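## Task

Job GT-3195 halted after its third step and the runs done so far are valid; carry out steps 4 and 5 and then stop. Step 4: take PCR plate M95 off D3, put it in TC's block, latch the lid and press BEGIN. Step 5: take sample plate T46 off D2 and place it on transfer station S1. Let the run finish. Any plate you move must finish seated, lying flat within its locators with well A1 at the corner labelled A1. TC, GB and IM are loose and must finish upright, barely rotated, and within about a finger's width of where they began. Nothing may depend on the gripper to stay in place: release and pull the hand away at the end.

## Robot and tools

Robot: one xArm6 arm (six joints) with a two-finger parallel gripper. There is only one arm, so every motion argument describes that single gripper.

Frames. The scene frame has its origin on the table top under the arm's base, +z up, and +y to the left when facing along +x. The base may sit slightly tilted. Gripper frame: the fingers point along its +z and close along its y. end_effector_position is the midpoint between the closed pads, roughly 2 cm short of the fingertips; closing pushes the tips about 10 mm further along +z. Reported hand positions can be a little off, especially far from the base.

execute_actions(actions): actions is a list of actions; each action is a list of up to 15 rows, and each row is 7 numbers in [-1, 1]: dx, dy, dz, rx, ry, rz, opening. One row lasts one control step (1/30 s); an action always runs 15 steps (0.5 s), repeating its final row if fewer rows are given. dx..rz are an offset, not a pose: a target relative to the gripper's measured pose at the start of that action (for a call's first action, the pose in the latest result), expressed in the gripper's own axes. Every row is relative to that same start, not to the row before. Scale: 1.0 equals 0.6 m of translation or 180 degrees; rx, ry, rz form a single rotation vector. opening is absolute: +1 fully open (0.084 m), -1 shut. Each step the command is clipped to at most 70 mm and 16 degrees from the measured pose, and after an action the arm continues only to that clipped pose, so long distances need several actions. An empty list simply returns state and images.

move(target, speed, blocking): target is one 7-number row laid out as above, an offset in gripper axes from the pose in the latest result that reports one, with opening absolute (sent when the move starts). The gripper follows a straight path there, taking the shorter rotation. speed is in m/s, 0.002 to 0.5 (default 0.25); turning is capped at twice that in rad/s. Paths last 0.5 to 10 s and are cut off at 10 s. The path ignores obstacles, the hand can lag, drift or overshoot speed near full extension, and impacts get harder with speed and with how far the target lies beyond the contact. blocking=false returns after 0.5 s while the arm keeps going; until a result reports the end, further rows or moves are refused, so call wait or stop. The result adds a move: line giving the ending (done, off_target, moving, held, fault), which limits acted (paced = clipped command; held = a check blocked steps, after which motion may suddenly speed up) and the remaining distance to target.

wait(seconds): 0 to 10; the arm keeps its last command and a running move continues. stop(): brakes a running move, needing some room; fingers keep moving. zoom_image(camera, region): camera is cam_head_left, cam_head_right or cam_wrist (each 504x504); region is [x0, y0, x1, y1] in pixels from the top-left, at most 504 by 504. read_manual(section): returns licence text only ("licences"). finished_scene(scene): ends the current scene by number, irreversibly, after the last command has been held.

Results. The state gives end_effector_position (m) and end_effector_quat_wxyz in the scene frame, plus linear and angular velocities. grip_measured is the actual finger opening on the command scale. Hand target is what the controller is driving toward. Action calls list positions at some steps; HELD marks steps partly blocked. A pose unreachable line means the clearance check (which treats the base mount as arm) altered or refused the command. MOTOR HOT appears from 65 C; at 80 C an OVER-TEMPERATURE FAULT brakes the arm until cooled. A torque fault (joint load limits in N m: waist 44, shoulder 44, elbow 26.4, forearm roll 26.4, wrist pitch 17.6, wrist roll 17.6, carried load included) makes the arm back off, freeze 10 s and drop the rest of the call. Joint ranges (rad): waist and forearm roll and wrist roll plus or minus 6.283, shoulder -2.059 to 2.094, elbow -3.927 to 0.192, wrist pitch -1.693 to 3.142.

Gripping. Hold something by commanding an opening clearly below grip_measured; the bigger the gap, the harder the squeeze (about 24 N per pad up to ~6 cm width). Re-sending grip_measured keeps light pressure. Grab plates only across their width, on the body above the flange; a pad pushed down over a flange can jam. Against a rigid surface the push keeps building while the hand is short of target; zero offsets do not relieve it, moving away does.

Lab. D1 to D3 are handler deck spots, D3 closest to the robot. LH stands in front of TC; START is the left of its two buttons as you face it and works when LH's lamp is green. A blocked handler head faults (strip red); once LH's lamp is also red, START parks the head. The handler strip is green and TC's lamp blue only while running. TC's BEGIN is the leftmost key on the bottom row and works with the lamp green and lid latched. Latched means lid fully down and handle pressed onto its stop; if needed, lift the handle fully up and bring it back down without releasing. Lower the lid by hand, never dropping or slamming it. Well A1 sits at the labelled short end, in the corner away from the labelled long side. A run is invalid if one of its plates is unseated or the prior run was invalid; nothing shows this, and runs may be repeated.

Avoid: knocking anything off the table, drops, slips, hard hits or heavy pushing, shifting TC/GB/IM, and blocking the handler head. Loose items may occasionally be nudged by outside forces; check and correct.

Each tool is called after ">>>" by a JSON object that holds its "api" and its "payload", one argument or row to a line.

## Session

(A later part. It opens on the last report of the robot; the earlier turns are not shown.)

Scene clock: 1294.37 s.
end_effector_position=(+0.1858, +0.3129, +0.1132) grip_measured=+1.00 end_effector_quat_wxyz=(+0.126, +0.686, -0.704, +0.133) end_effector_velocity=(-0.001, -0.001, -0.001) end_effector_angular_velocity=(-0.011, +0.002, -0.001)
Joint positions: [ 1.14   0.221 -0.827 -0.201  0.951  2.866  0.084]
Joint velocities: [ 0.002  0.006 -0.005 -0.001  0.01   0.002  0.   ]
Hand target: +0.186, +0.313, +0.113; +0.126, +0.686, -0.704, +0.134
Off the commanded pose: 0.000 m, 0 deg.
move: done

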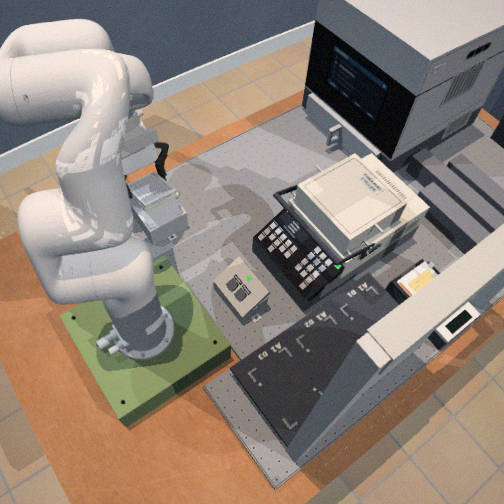

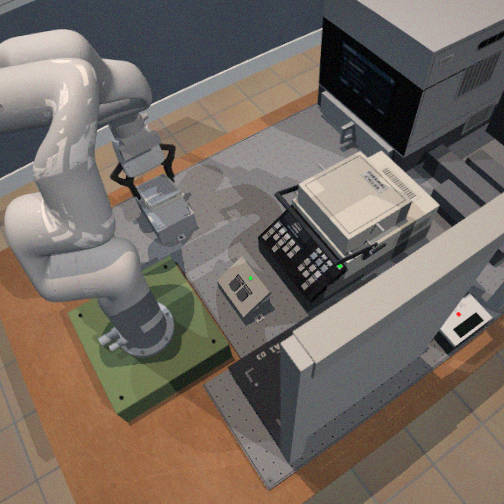

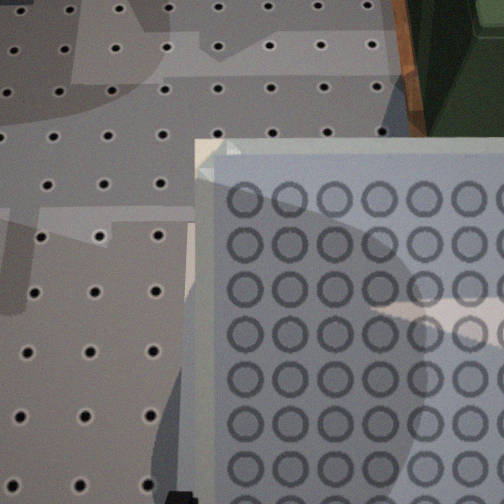

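>>> {"api": "execute_actions", "payload": {
  "actions": []
}}

Scene clock: 1306.90 s.
end_effector_position=(+0.1858, +0.3130, +0.1132) grip_measured=+1.00 end_effector_quat_wxyz=(+0.126, +0.686, -0.704, +0.134) end_effector_velocity=(-0.000, +0.000, -0.000) end_effector_angular_velocity=(-0.001, +0.001, +0.001)
Joint positions: [ 1.14   0.221 -0.827 -0.201  0.951  2.866  0.084]
Joint velocities: [ 0.001  0.001 -0.     0.     0.    -0.001  0.   ]
Hand target: +0.186, +0.313, +0.113; +0.126, +0.686, -0.704, +0.134
Off the commanded pose: 0.000 m, 0 deg.

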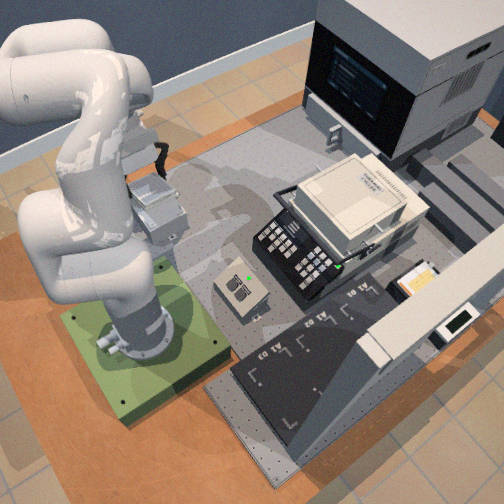

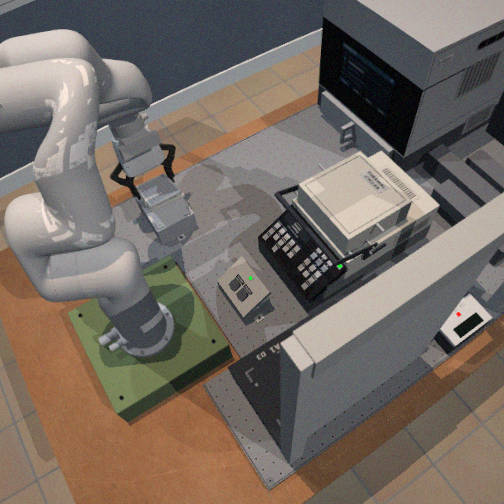

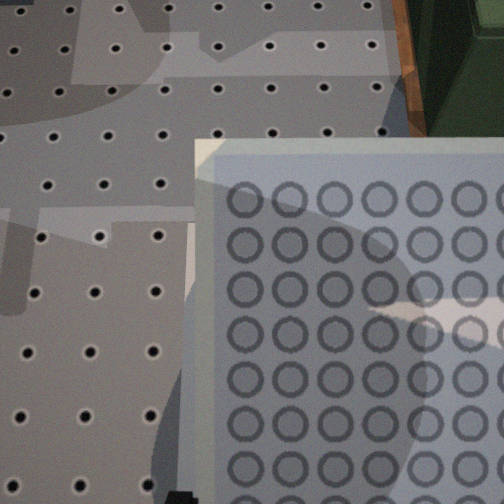

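>>> {"api": "move", "payload": {
  "target": [-0.0108,0,0.028,0,0,0,1],
  "speed": 0.01
}}

>>> {"api": "zoom_image", "payload": {
  "camera": "cam_head_left",
  "region": [90,130,230,270]
}}

Scene clock: 1314.13 s.
end_effector_position=(+0.1862, +0.3132, +0.0956) grip_measured=+1.00 end_effector_quat_wxyz=(+0.126, +0.686, -0.704, +0.134) end_effector_velocity=(+0.000, +0.001, -0.001) end_effector_angular_velocity=(+0.001, -0.001, -0.001)
Joint positions: [ 1.137  0.266 -0.825 -0.209  0.903  2.877  0.084]
Joint velocities: [ 0.     0.003 -0.001 -0.    -0.003  0.001  0.   ]
Hand target: +0.186, +0.313, +0.095; +0.126, +0.686, -0.704, +0.134
Off the commanded pose: 0.001 m, 0 deg.
move: done

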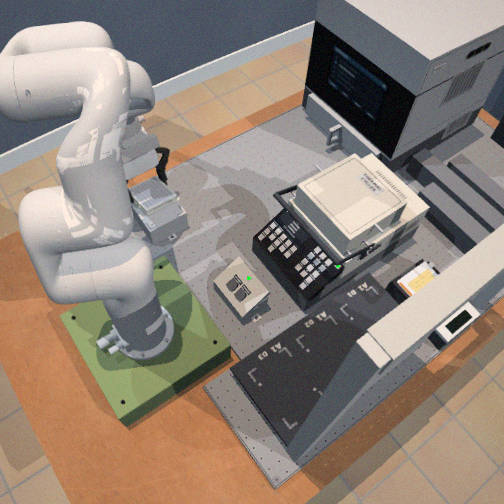

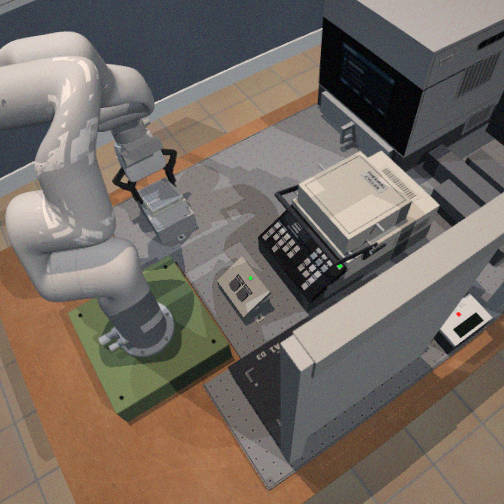

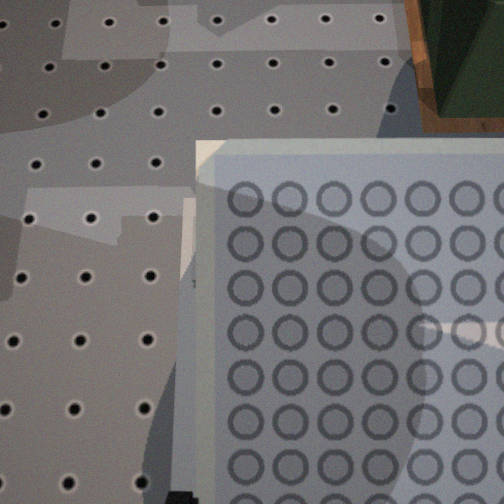

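Region (90, 130, 230, 270) of cam_head_left's 504x504 image, scaled by 3.600, with more detail than that image has.

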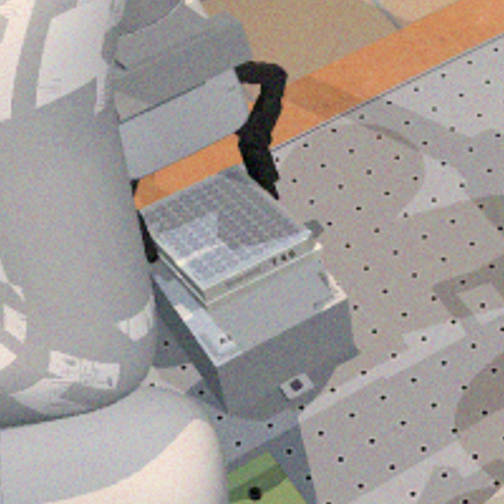

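>>> {"api": "move", "payload": {
  "target": [-0.0036,0,0.0093,0,0,0,1],
  "speed": 0.005
}}

>>> {"api": "zoom_image", "payload": {
  "camera": "cam_head_left",
  "region": [90,130,230,270]
}}

Scene clock: 1318.47 s.
end_effector_position=(+0.1861, +0.3130, +0.0894) grip_measured=+1.00 end_effector_quat_wxyz=(+0.126, +0.686, -0.704, +0.134) end_effector_velocity=(-0.000, +0.001, +0.000) end_effector_angular_velocity=(+0.001, -0.001, +0.002)
Joint positions: [ 1.136  0.282 -0.824 -0.212  0.888  2.881  0.084]
Joint velocities: [ 0.001 -0.    -0.    -0.001 -0.001 -0.     0.   ]
Hand target: +0.186, +0.313, +0.090; +0.126, +0.686, -0.704, +0.134
Off the commanded pose: 0.000 m, 0 deg.
move: done

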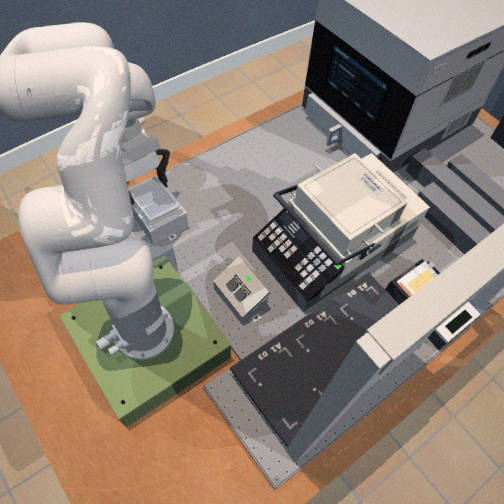

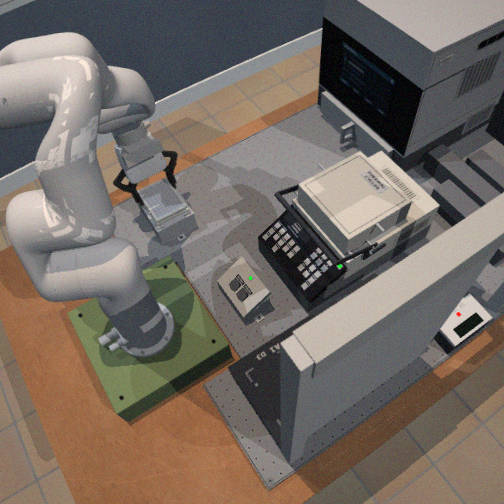

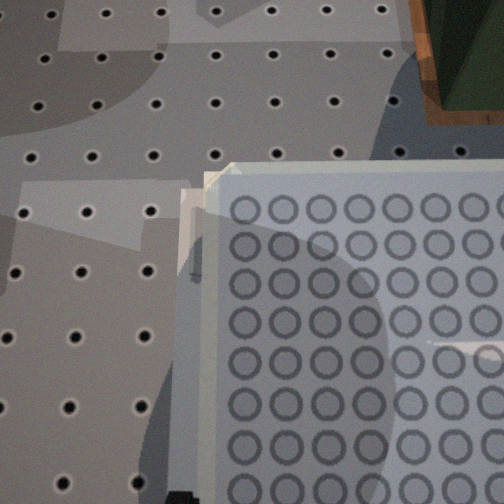

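Region (90, 130, 230, 270) of cam_head_left's 504x504 image, scaled by 3.600, with more detail than that image has.

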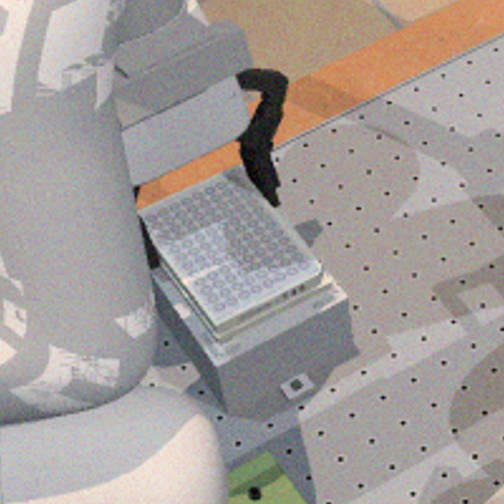

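>>> {"api": "move", "payload": {
  "target": [0.012,0,-0.031,0,0,0,1],
  "speed": 0.02
}}

>>> {"api": "zoom_image", "payload": {
  "camera": "cam_head_left",
  "region": [90,130,230,270]
}}

Scene clock: 1323.30 s.
end_effector_position=(+0.1858, +0.3130, +0.1093) grip_measured=+1.00 end_effector_quat_wxyz=(+0.126, +0.686, -0.704, +0.134) end_effector_velocity=(-0.000, -0.002, -0.001) end_effector_angular_velocity=(-0.005, +0.002, -0.002)
Joint positions: [ 1.139  0.231 -0.826 -0.202  0.941  2.869  0.084]
Joint velocities: [-0.002  0.002  0.001  0.001  0.003 -0.     0.   ]
Hand target: +0.186, +0.313, +0.109; +0.126, +0.686, -0.704, +0.134
Off the commanded pose: 0.000 m, 0 deg.
move: done

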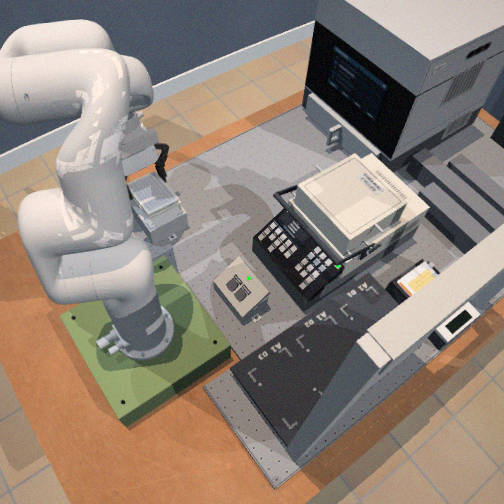

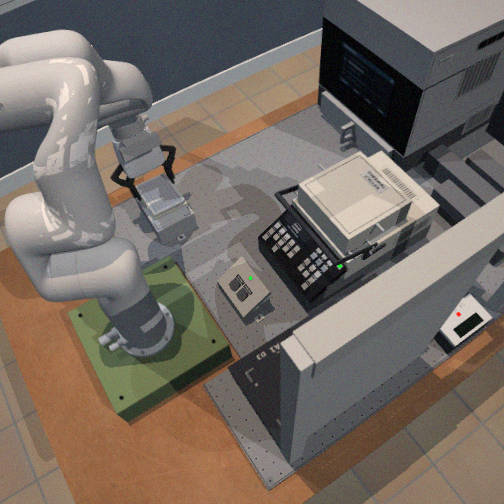

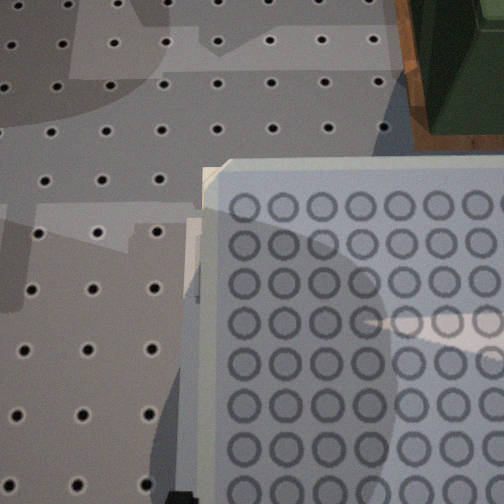

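Region (90, 130, 230, 270) of cam_head_left's 504x504 image, scaled by 3.600, with more detail than that image has.

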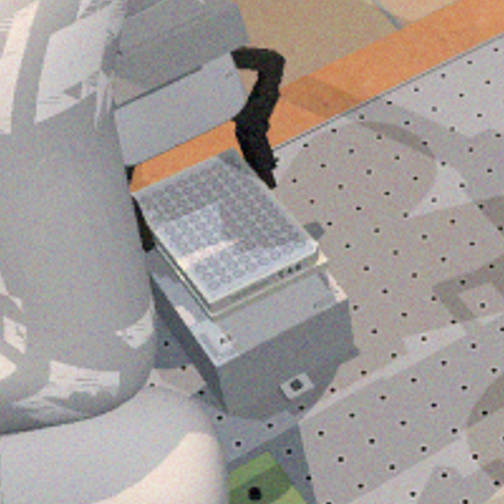

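>>> {"api": "move", "payload": {
  "target": [-0.0135,0,0.035,0,0,0,1],
  "speed": 0.01
}}

>>> {"api": "move", "payload": {
  "target": [-0.031,0,-0.012,0,0,0,1],
  "speed": 0.006
}}

>>> {"api": "zoom_image", "payload": {
  "camera": "cam_head_left",
  "region": [90,130,230,270]
}}

Scene clock: 1330.57 s.
end_effector_position=(+0.1863, +0.3131, +0.0873) grip_measured=+1.00 end_effector_quat_wxyz=(+0.126, +0.686, -0.705, +0.134) end_effector_velocity=(+0.000, -0.000, -0.000) end_effector_angular_velocity=(+0.001, +0.001, +0.001)
Joint positions: [ 1.135  0.288 -0.825 -0.214  0.882  2.882  0.084]
Joint velocities: [-0.001 -0.     0.002 -0.    -0.002 -0.001  0.   ]
Hand target: +0.186, +0.313, +0.087; +0.126, +0.686, -0.704, +0.134
Off the commanded pose: 0.001 m, 0 deg.
move: done

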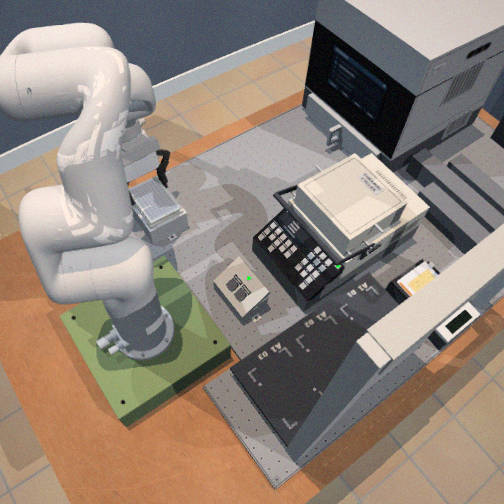

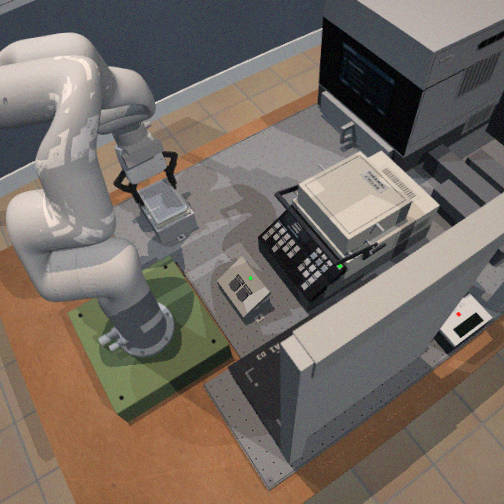

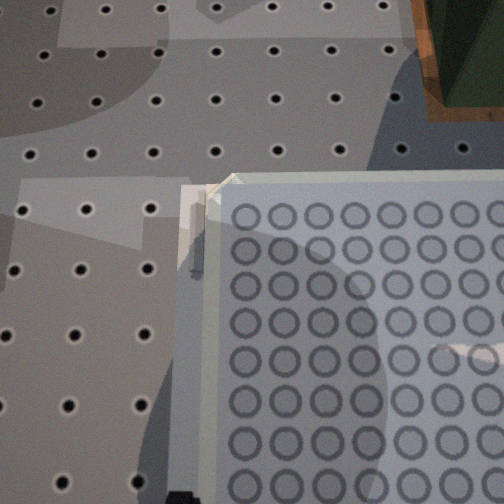

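Scene clock: 1334.37 s.
end_effector_position=(+0.1866, +0.3350, +0.0883) grip_measured=+1.00 end_effector_quat_wxyz=(+0.124, +0.686, -0.704, +0.132) end_effector_velocity=(+0.000, -0.005, -0.002) end_effector_angular_velocity=(-0.011, +0.002, -0.003)
Joint positions: [ 1.158  0.333 -0.899 -0.199  0.908  2.888  0.084]
Joint velocities: [-0.005  0.     0.007 -0.003  0.003  0.     0.   ]
Hand target: +0.187, +0.333, +0.087; +0.126, +0.686, -0.705, +0.134
Off the commanded pose: 0.002 m, 0 deg.
move: done

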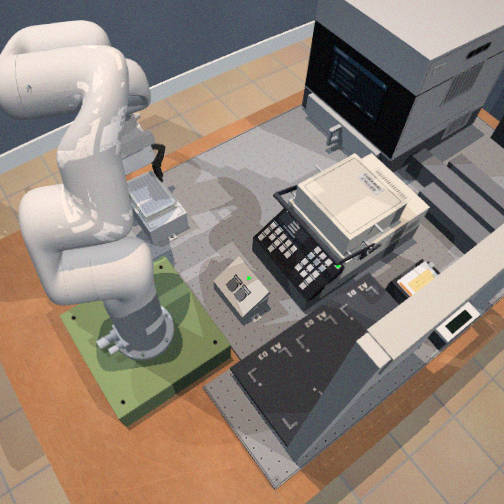

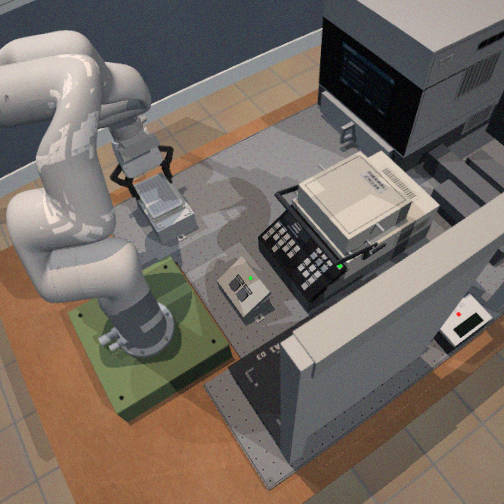

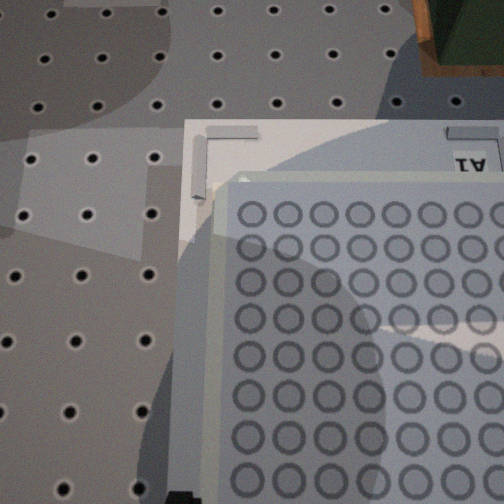

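Region (90, 130, 230, 270) of cam_head_left's 504x504 image, scaled by 3.600, with more detail than that image has.

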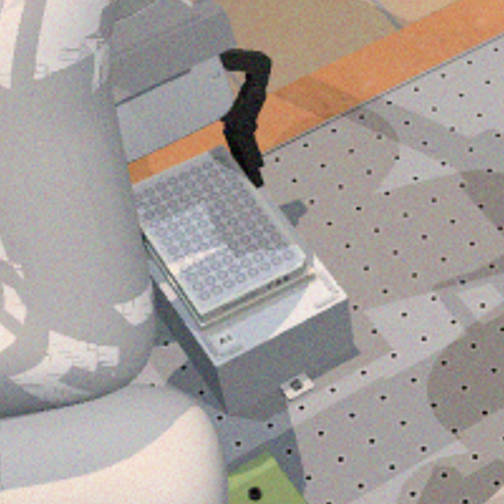

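>>> {"api": "move", "payload": {
  "target": [0.025,0,-0.065,0,0,0,1],
  "speed": 0.03
}}

>>> {"api": "move", "payload": {
  "target": [0,0,0,0,-0.122,0,1],
  "speed": 0.1
}}

>>> {"api": "zoom_image", "payload": {
  "camera": "cam_head_left",
  "region": [90,130,230,270]
}}

Scene clock: 1349.33 s.
end_effector_position=(+0.1859, +0.3349, +0.1299) grip_measured=+1.00 end_effector_quat_wxyz=(+0.124, +0.686, -0.704, +0.133) end_effector_velocity=(-0.000, -0.000, +0.000) end_effector_angular_velocity=(-0.001, +0.000, +0.000)
Joint positions: [ 1.163  0.233 -0.907 -0.183  1.016  2.867  0.084]
Joint velocities: [ 0.001 -0.001 -0.     0.     0.002  0.     0.   ]
Hand target: +0.186, +0.335, +0.130; +0.124, +0.686, -0.704, +0.132
Off the commanded pose: 0.000 m, 0 deg.
move: done

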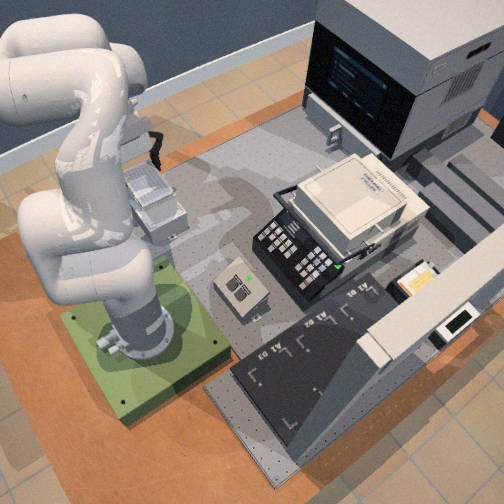

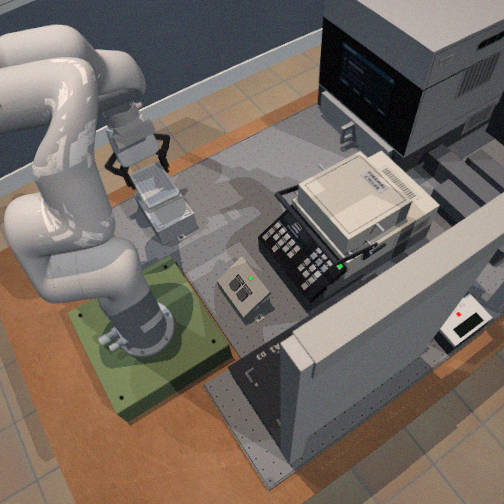

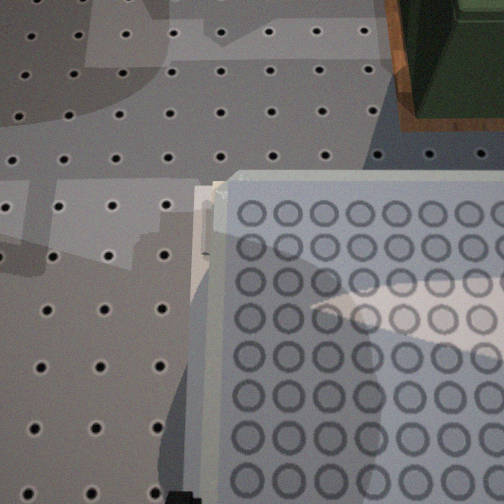

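Scene clock: 1351.57 s.
end_effector_position=(+0.1861, +0.3349, +0.1301) grip_measured=+1.00 end_effector_quat_wxyz=(-0.012, +0.699, -0.715, -0.000) end_effector_velocity=(-0.001, +0.001, +0.000) end_effector_angular_velocity=(+0.007, +0.001, +0.004)
Joint positions: [ 1.083  0.004 -0.561 -0.015  0.535  2.673  0.084]
Joint velocities: [ 0.001 -0.002  0.003  0.008 -0.007 -0.009  0.   ]
Hand target: +0.186, +0.335, +0.130; -0.012, +0.699, -0.715, -0.001
Off the commanded pose: 0.000 m, 0 deg.
move: done

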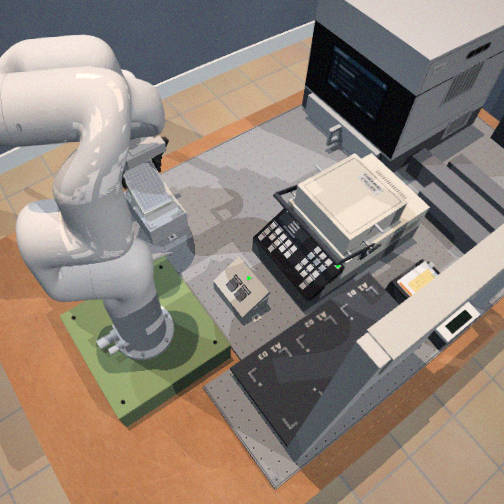

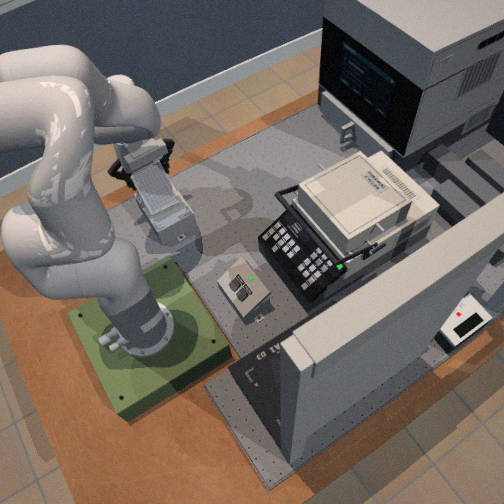

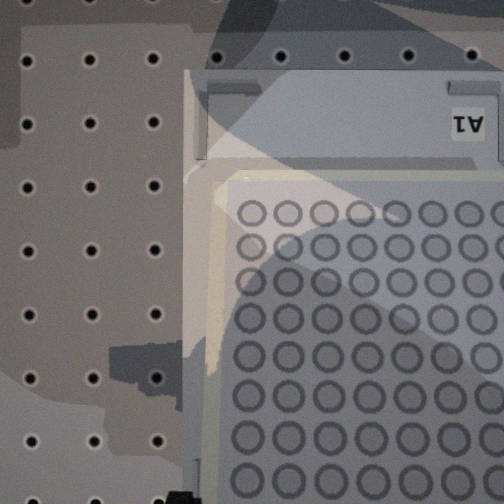

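Region (90, 130, 230, 270) of cam_head_left's 504x504 image, scaled by 3.600, with more detail than that image has.

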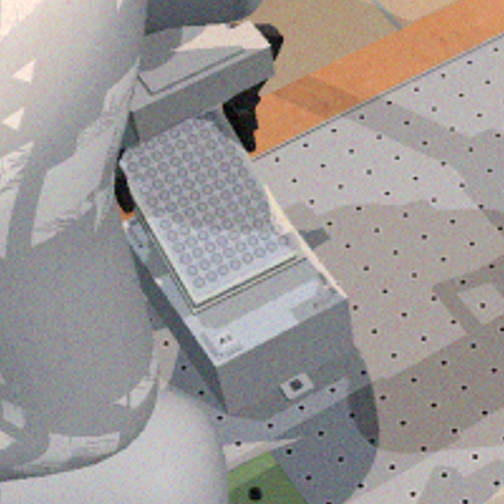

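>>> {"api": "move", "payload": {
  "target": [0,0,0.04,0,0,0,1],
  "speed": 0.01
}}

>>> {"api": "zoom_image", "payload": {
  "camera": "cam_head_left",
  "region": [90,130,230,270]
}}

Scene clock: 1357.23 s.
end_effector_position=(+0.1865, +0.3353, +0.1062) grip_measured=+1.00 end_effector_quat_wxyz=(-0.012, +0.699, -0.715, -0.000) end_effector_velocity=(+0.000, +0.001, +0.000) end_effector_angular_velocity=(+0.002, -0.001, -0.001)
Joint positions: [ 1.082  0.079 -0.557 -0.017  0.455  2.675  0.084]
Joint velocities: [ 0.     0.001 -0.001 -0.    -0.003  0.001  0.   ]
Hand target: +0.186, +0.335, +0.106; -0.012, +0.699, -0.715, -0.000
Off the commanded pose: 0.000 m, 0 deg.
move: done

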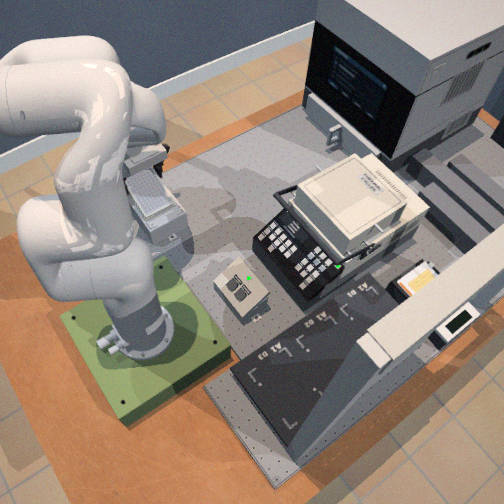

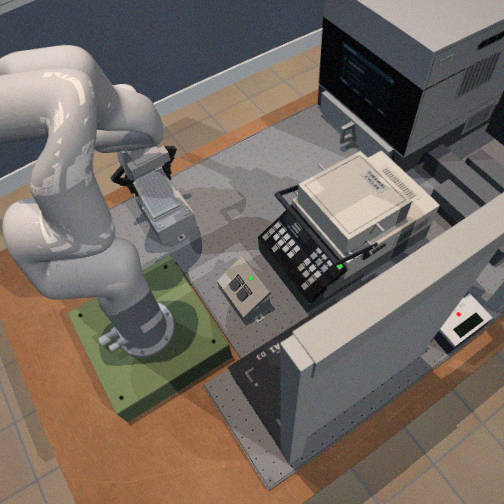

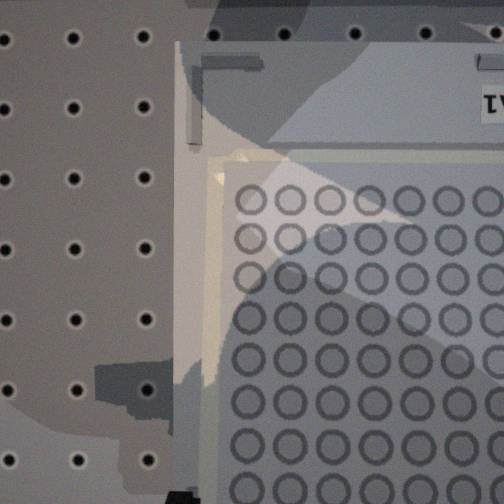

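Region (90, 130, 230, 270) of cam_head_left's 504x504 image, scaled by 3.600, with more detail than that image has.

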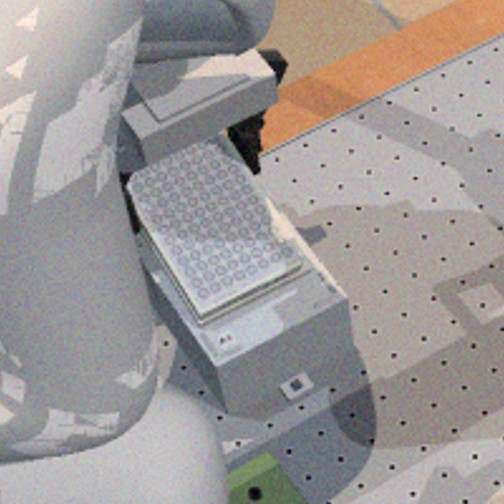

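>>> {"api": "move", "payload": {
  "target": [0.05,0,0.004,0,0,0,1],
  "speed": 0.008
}}

>>> {"api": "zoom_image", "payload": {
  "camera": "cam_head_left",
  "region": [90,130,230,270]
}}

Scene clock: 1364.13 s.
end_effector_position=(+0.1867, +0.3076, +0.1048) grip_measured=+1.00 end_effector_quat_wxyz=(-0.015, +0.699, -0.715, -0.001) end_effector_velocity=(-0.000, -0.002, -0.001) end_effector_angular_velocity=(-0.003, +0.001, -0.000)
Joint positions: [ 1.043  0.016 -0.465 -0.016  0.421  2.635  0.084]
Joint velocities: [-0.003 -0.002  0.004 -0.001  0.001 -0.003  0.   ]
Hand target: +0.186, +0.305, +0.103; -0.012, +0.699, -0.715, -0.000
Off the commanded pose: 0.003 m, 0 deg.
move: done

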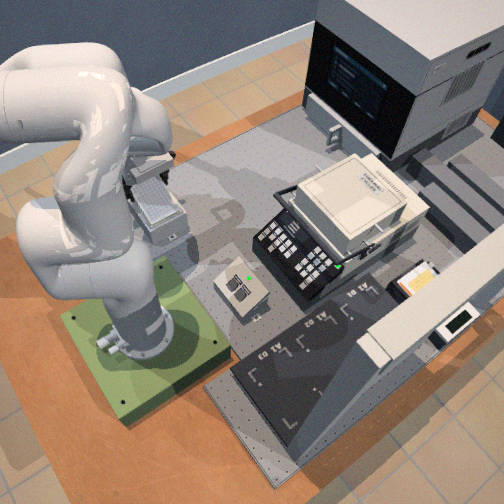

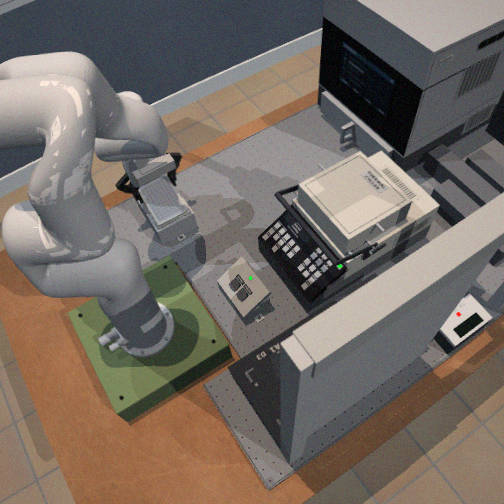

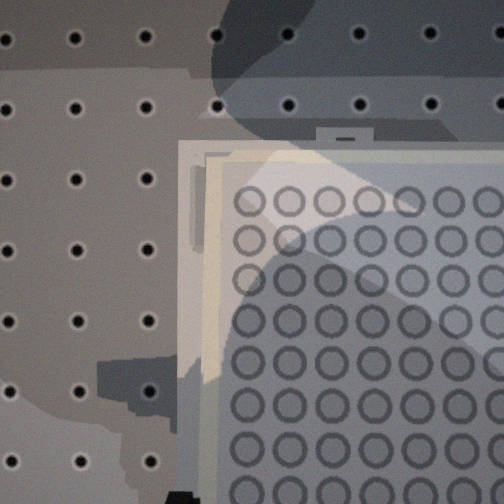

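Region (90, 130, 230, 270) of cam_head_left's 504x504 image, scaled by 3.600, with more detail than that image has.

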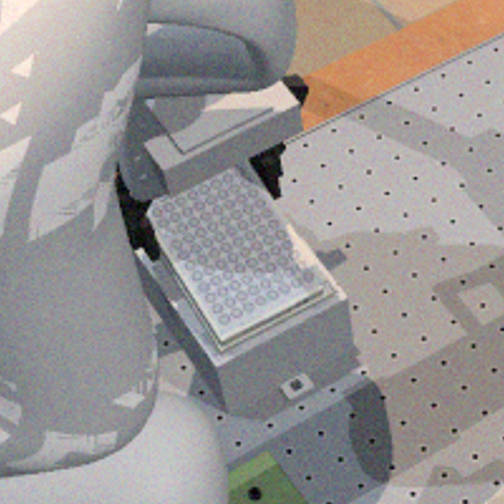

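>>> {"api": "move", "payload": {
  "target": [0.03,0,0.001,0,0,0,1],
  "speed": 0.005
}}

>>> {"api": "zoom_image", "payload": {
  "camera": "cam_head_left",
  "region": [90,130,230,270]
}}

Scene clock: 1370.53 s.
end_effector_position=(+0.1864, +0.2896, +0.1038) grip_measured=+1.00 end_effector_quat_wxyz=(-0.015, +0.699, -0.715, -0.001) end_effector_velocity=(+0.000, -0.000, +0.000) end_effector_angular_velocity=(+0.001, -0.001, +0.000)
Joint positions: [ 1.017 -0.025 -0.411 -0.015  0.407  2.607  0.084]
Joint velocities: [-0.    -0.002  0.001 -0.    -0.    -0.001  0.   ]
Hand target: +0.186, +0.290, +0.104; -0.015, +0.699, -0.715, -0.001
Off the commanded pose: 0.000 m, 0 deg.
move: done

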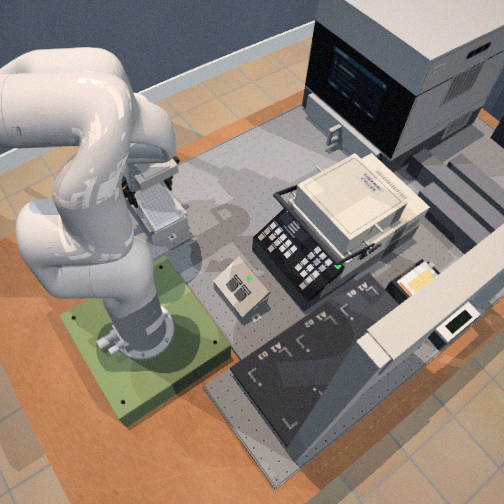

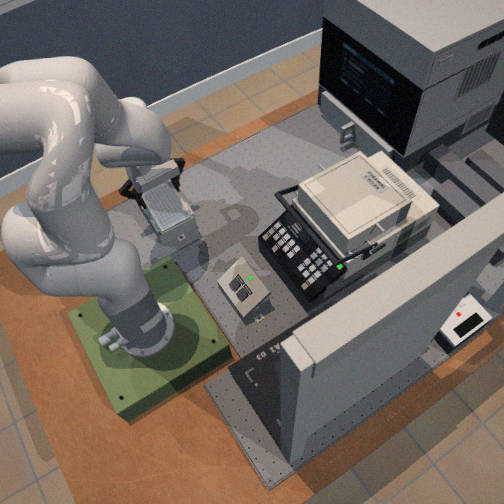

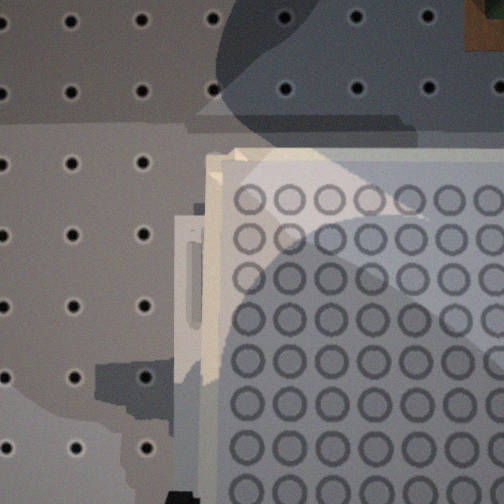

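Region (90, 130, 230, 270) of cam_head_left's 504x504 image, scaled by 3.600, with more detail than that image has.

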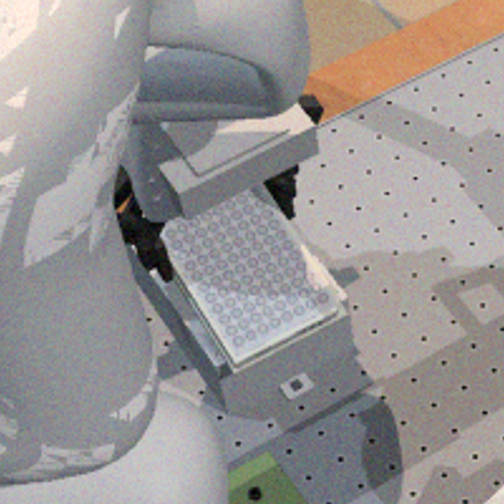

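>>> {"api": "move", "payload": {
  "target": [-0.037,0,-0.06,0,0,0,1],
  "speed": 0.04
}}

>>> {"api": "move", "payload": {
  "target": [0,0,0,0,0.2,0,1],
  "speed": 0.1
}}

>>> {"api": "zoom_image", "payload": {
  "camera": "cam_head_left",
  "region": [90,110,250,270]
}}

Scene clock: 1399.43 s.
end_effector_position=(+0.1860, +0.3109, +0.1401) grip_measured=+1.00 end_effector_quat_wxyz=(-0.015, +0.699, -0.715, -0.001) end_effector_velocity=(-0.000, -0.001, -0.000) end_effector_angular_velocity=(-0.004, +0.002, -0.001)
Joint positions: [ 1.051 -0.093 -0.487 -0.013  0.551  2.638  0.084]
Joint velocities: [-0.001  0.002 -0.002 -0.     0.004  0.001  0.   ]
Hand target: +0.186, +0.311, +0.140; -0.015, +0.699, -0.715, -0.001
Off the commanded pose: 0.000 m, 0 deg.
move: done

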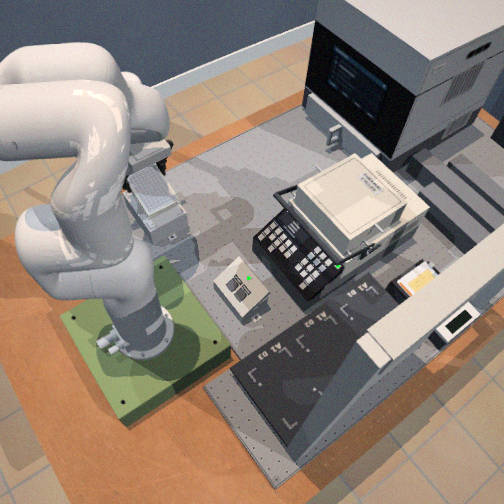

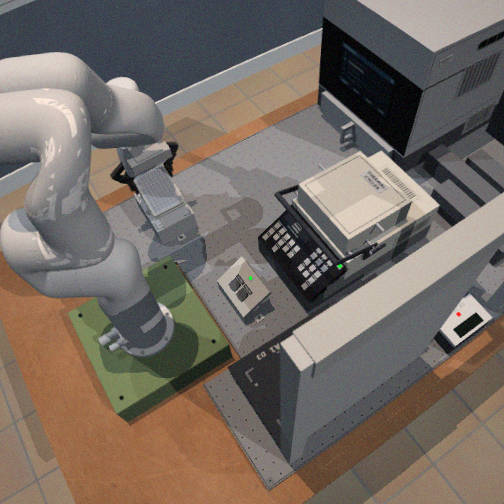

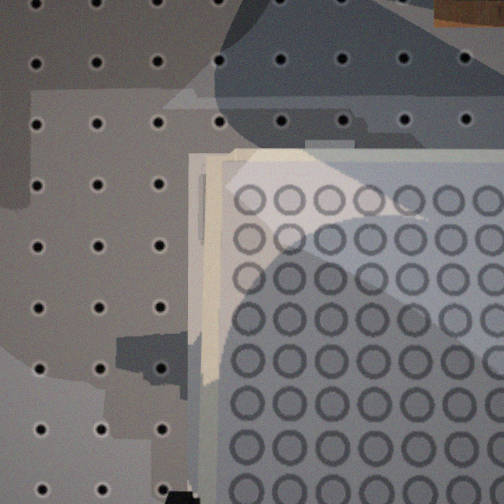

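Scene clock: 1402.90 s.
end_effector_position=(+0.1858, +0.3110, +0.1398) grip_measured=+1.00 end_effector_quat_wxyz=(+0.206, +0.665, -0.685, +0.215) end_effector_velocity=(+0.001, +0.001, +0.002) end_effector_angular_velocity=(-0.000, -0.002, -0.003)
Joint positions: [ 1.191  0.336 -1.05  -0.235  1.29   2.906  0.084]
Joint velocities: [-0.001  0.    -0.007 -0.001  0.007  0.001  0.   ]
Hand target: +0.186, +0.311, +0.140; +0.207, +0.665, -0.684, +0.215
Off the commanded pose: 0.000 m, 0 deg.
move: done

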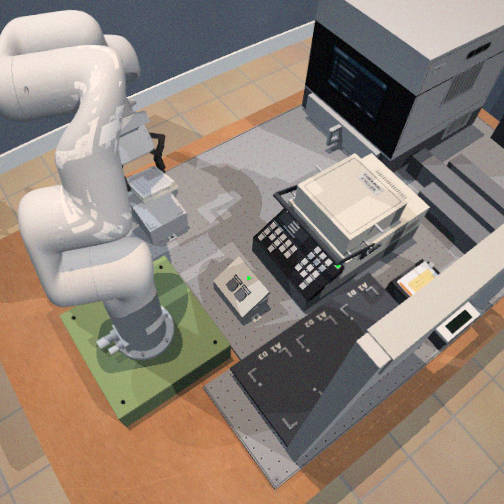

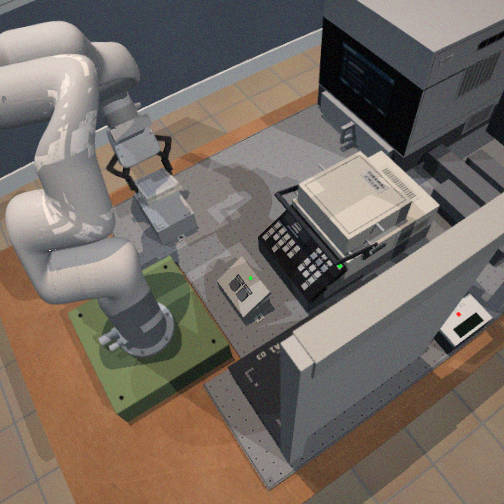

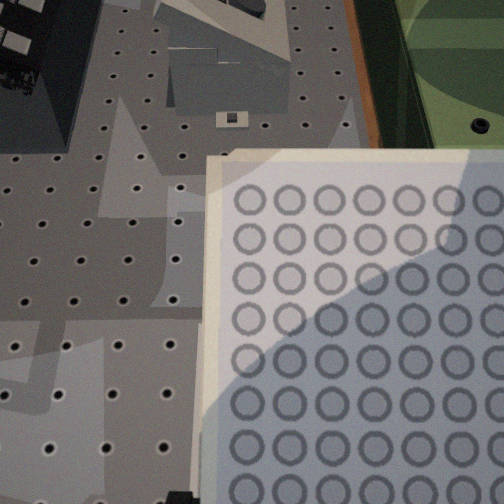

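Region (90, 110, 250, 270) of cam_head_left's 504x504 image, scaled by 3.150, with more detail than that image has.

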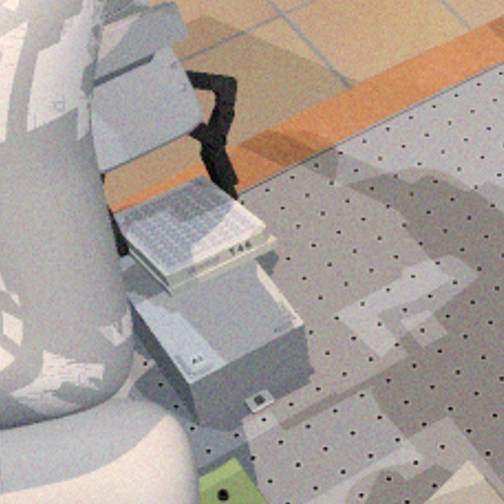

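>>> {"api": "move", "payload": {
  "target": [-0.0358,0,0.05,0,0,0,1],
  "speed": 0.015
}}

>>> {"api": "zoom_image", "payload": {
  "camera": "cam_head_left",
  "region": [90,110,250,270]
}}

>>> {"api": "zoom_image", "payload": {
  "camera": "cam_head_right",
  "region": [90,110,250,270]
}}

Scene clock: 1410.43 s.
end_effector_position=(+0.1865, +0.3115, +0.1030) grip_measured=+1.00 end_effector_quat_wxyz=(+0.206, +0.665, -0.685, +0.215) end_effector_velocity=(+0.001, +0.000, -0.001) end_effector_angular_velocity=(+0.002, -0.001, -0.001)
Joint positions: [ 1.187  0.418 -1.045 -0.244  1.205  2.925  0.084]
Joint velocities: [-0.002  0.002 -0.001 -0.    -0.003  0.001  0.   ]
Hand target: +0.187, +0.312, +0.103; +0.206, +0.665, -0.685, +0.215
Off the commanded pose: 0.000 m, 0 deg.
move: done

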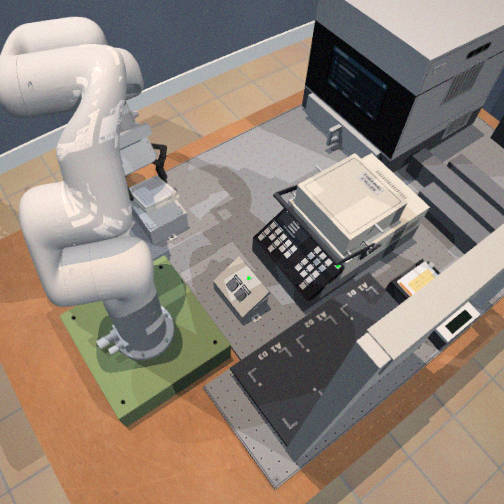

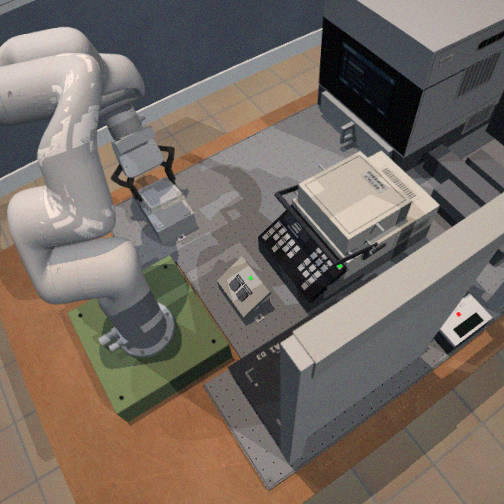

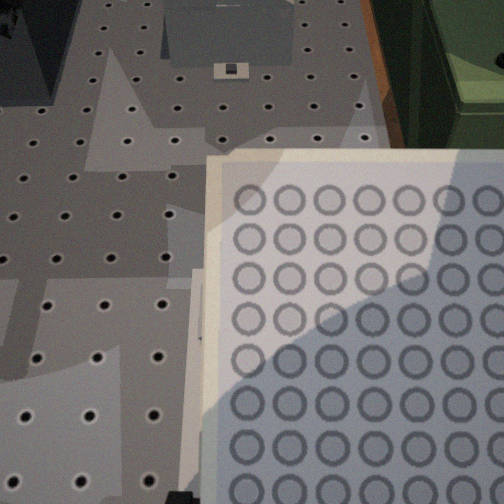

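Region (90, 110, 250, 270) of cam_head_left's 504x504 image, scaled by 3.150, with more detail than that image has.

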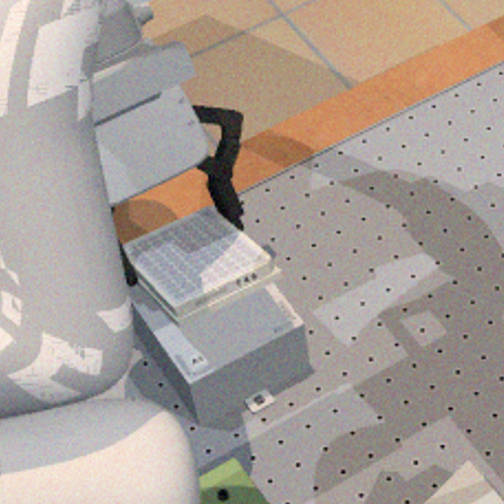

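Region (90, 110, 250, 270) of cam_head_right's 504x504 image, scaled by 3.150, with more detail than that image has.

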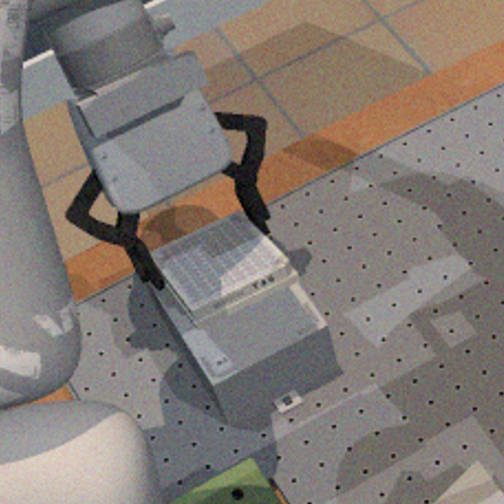

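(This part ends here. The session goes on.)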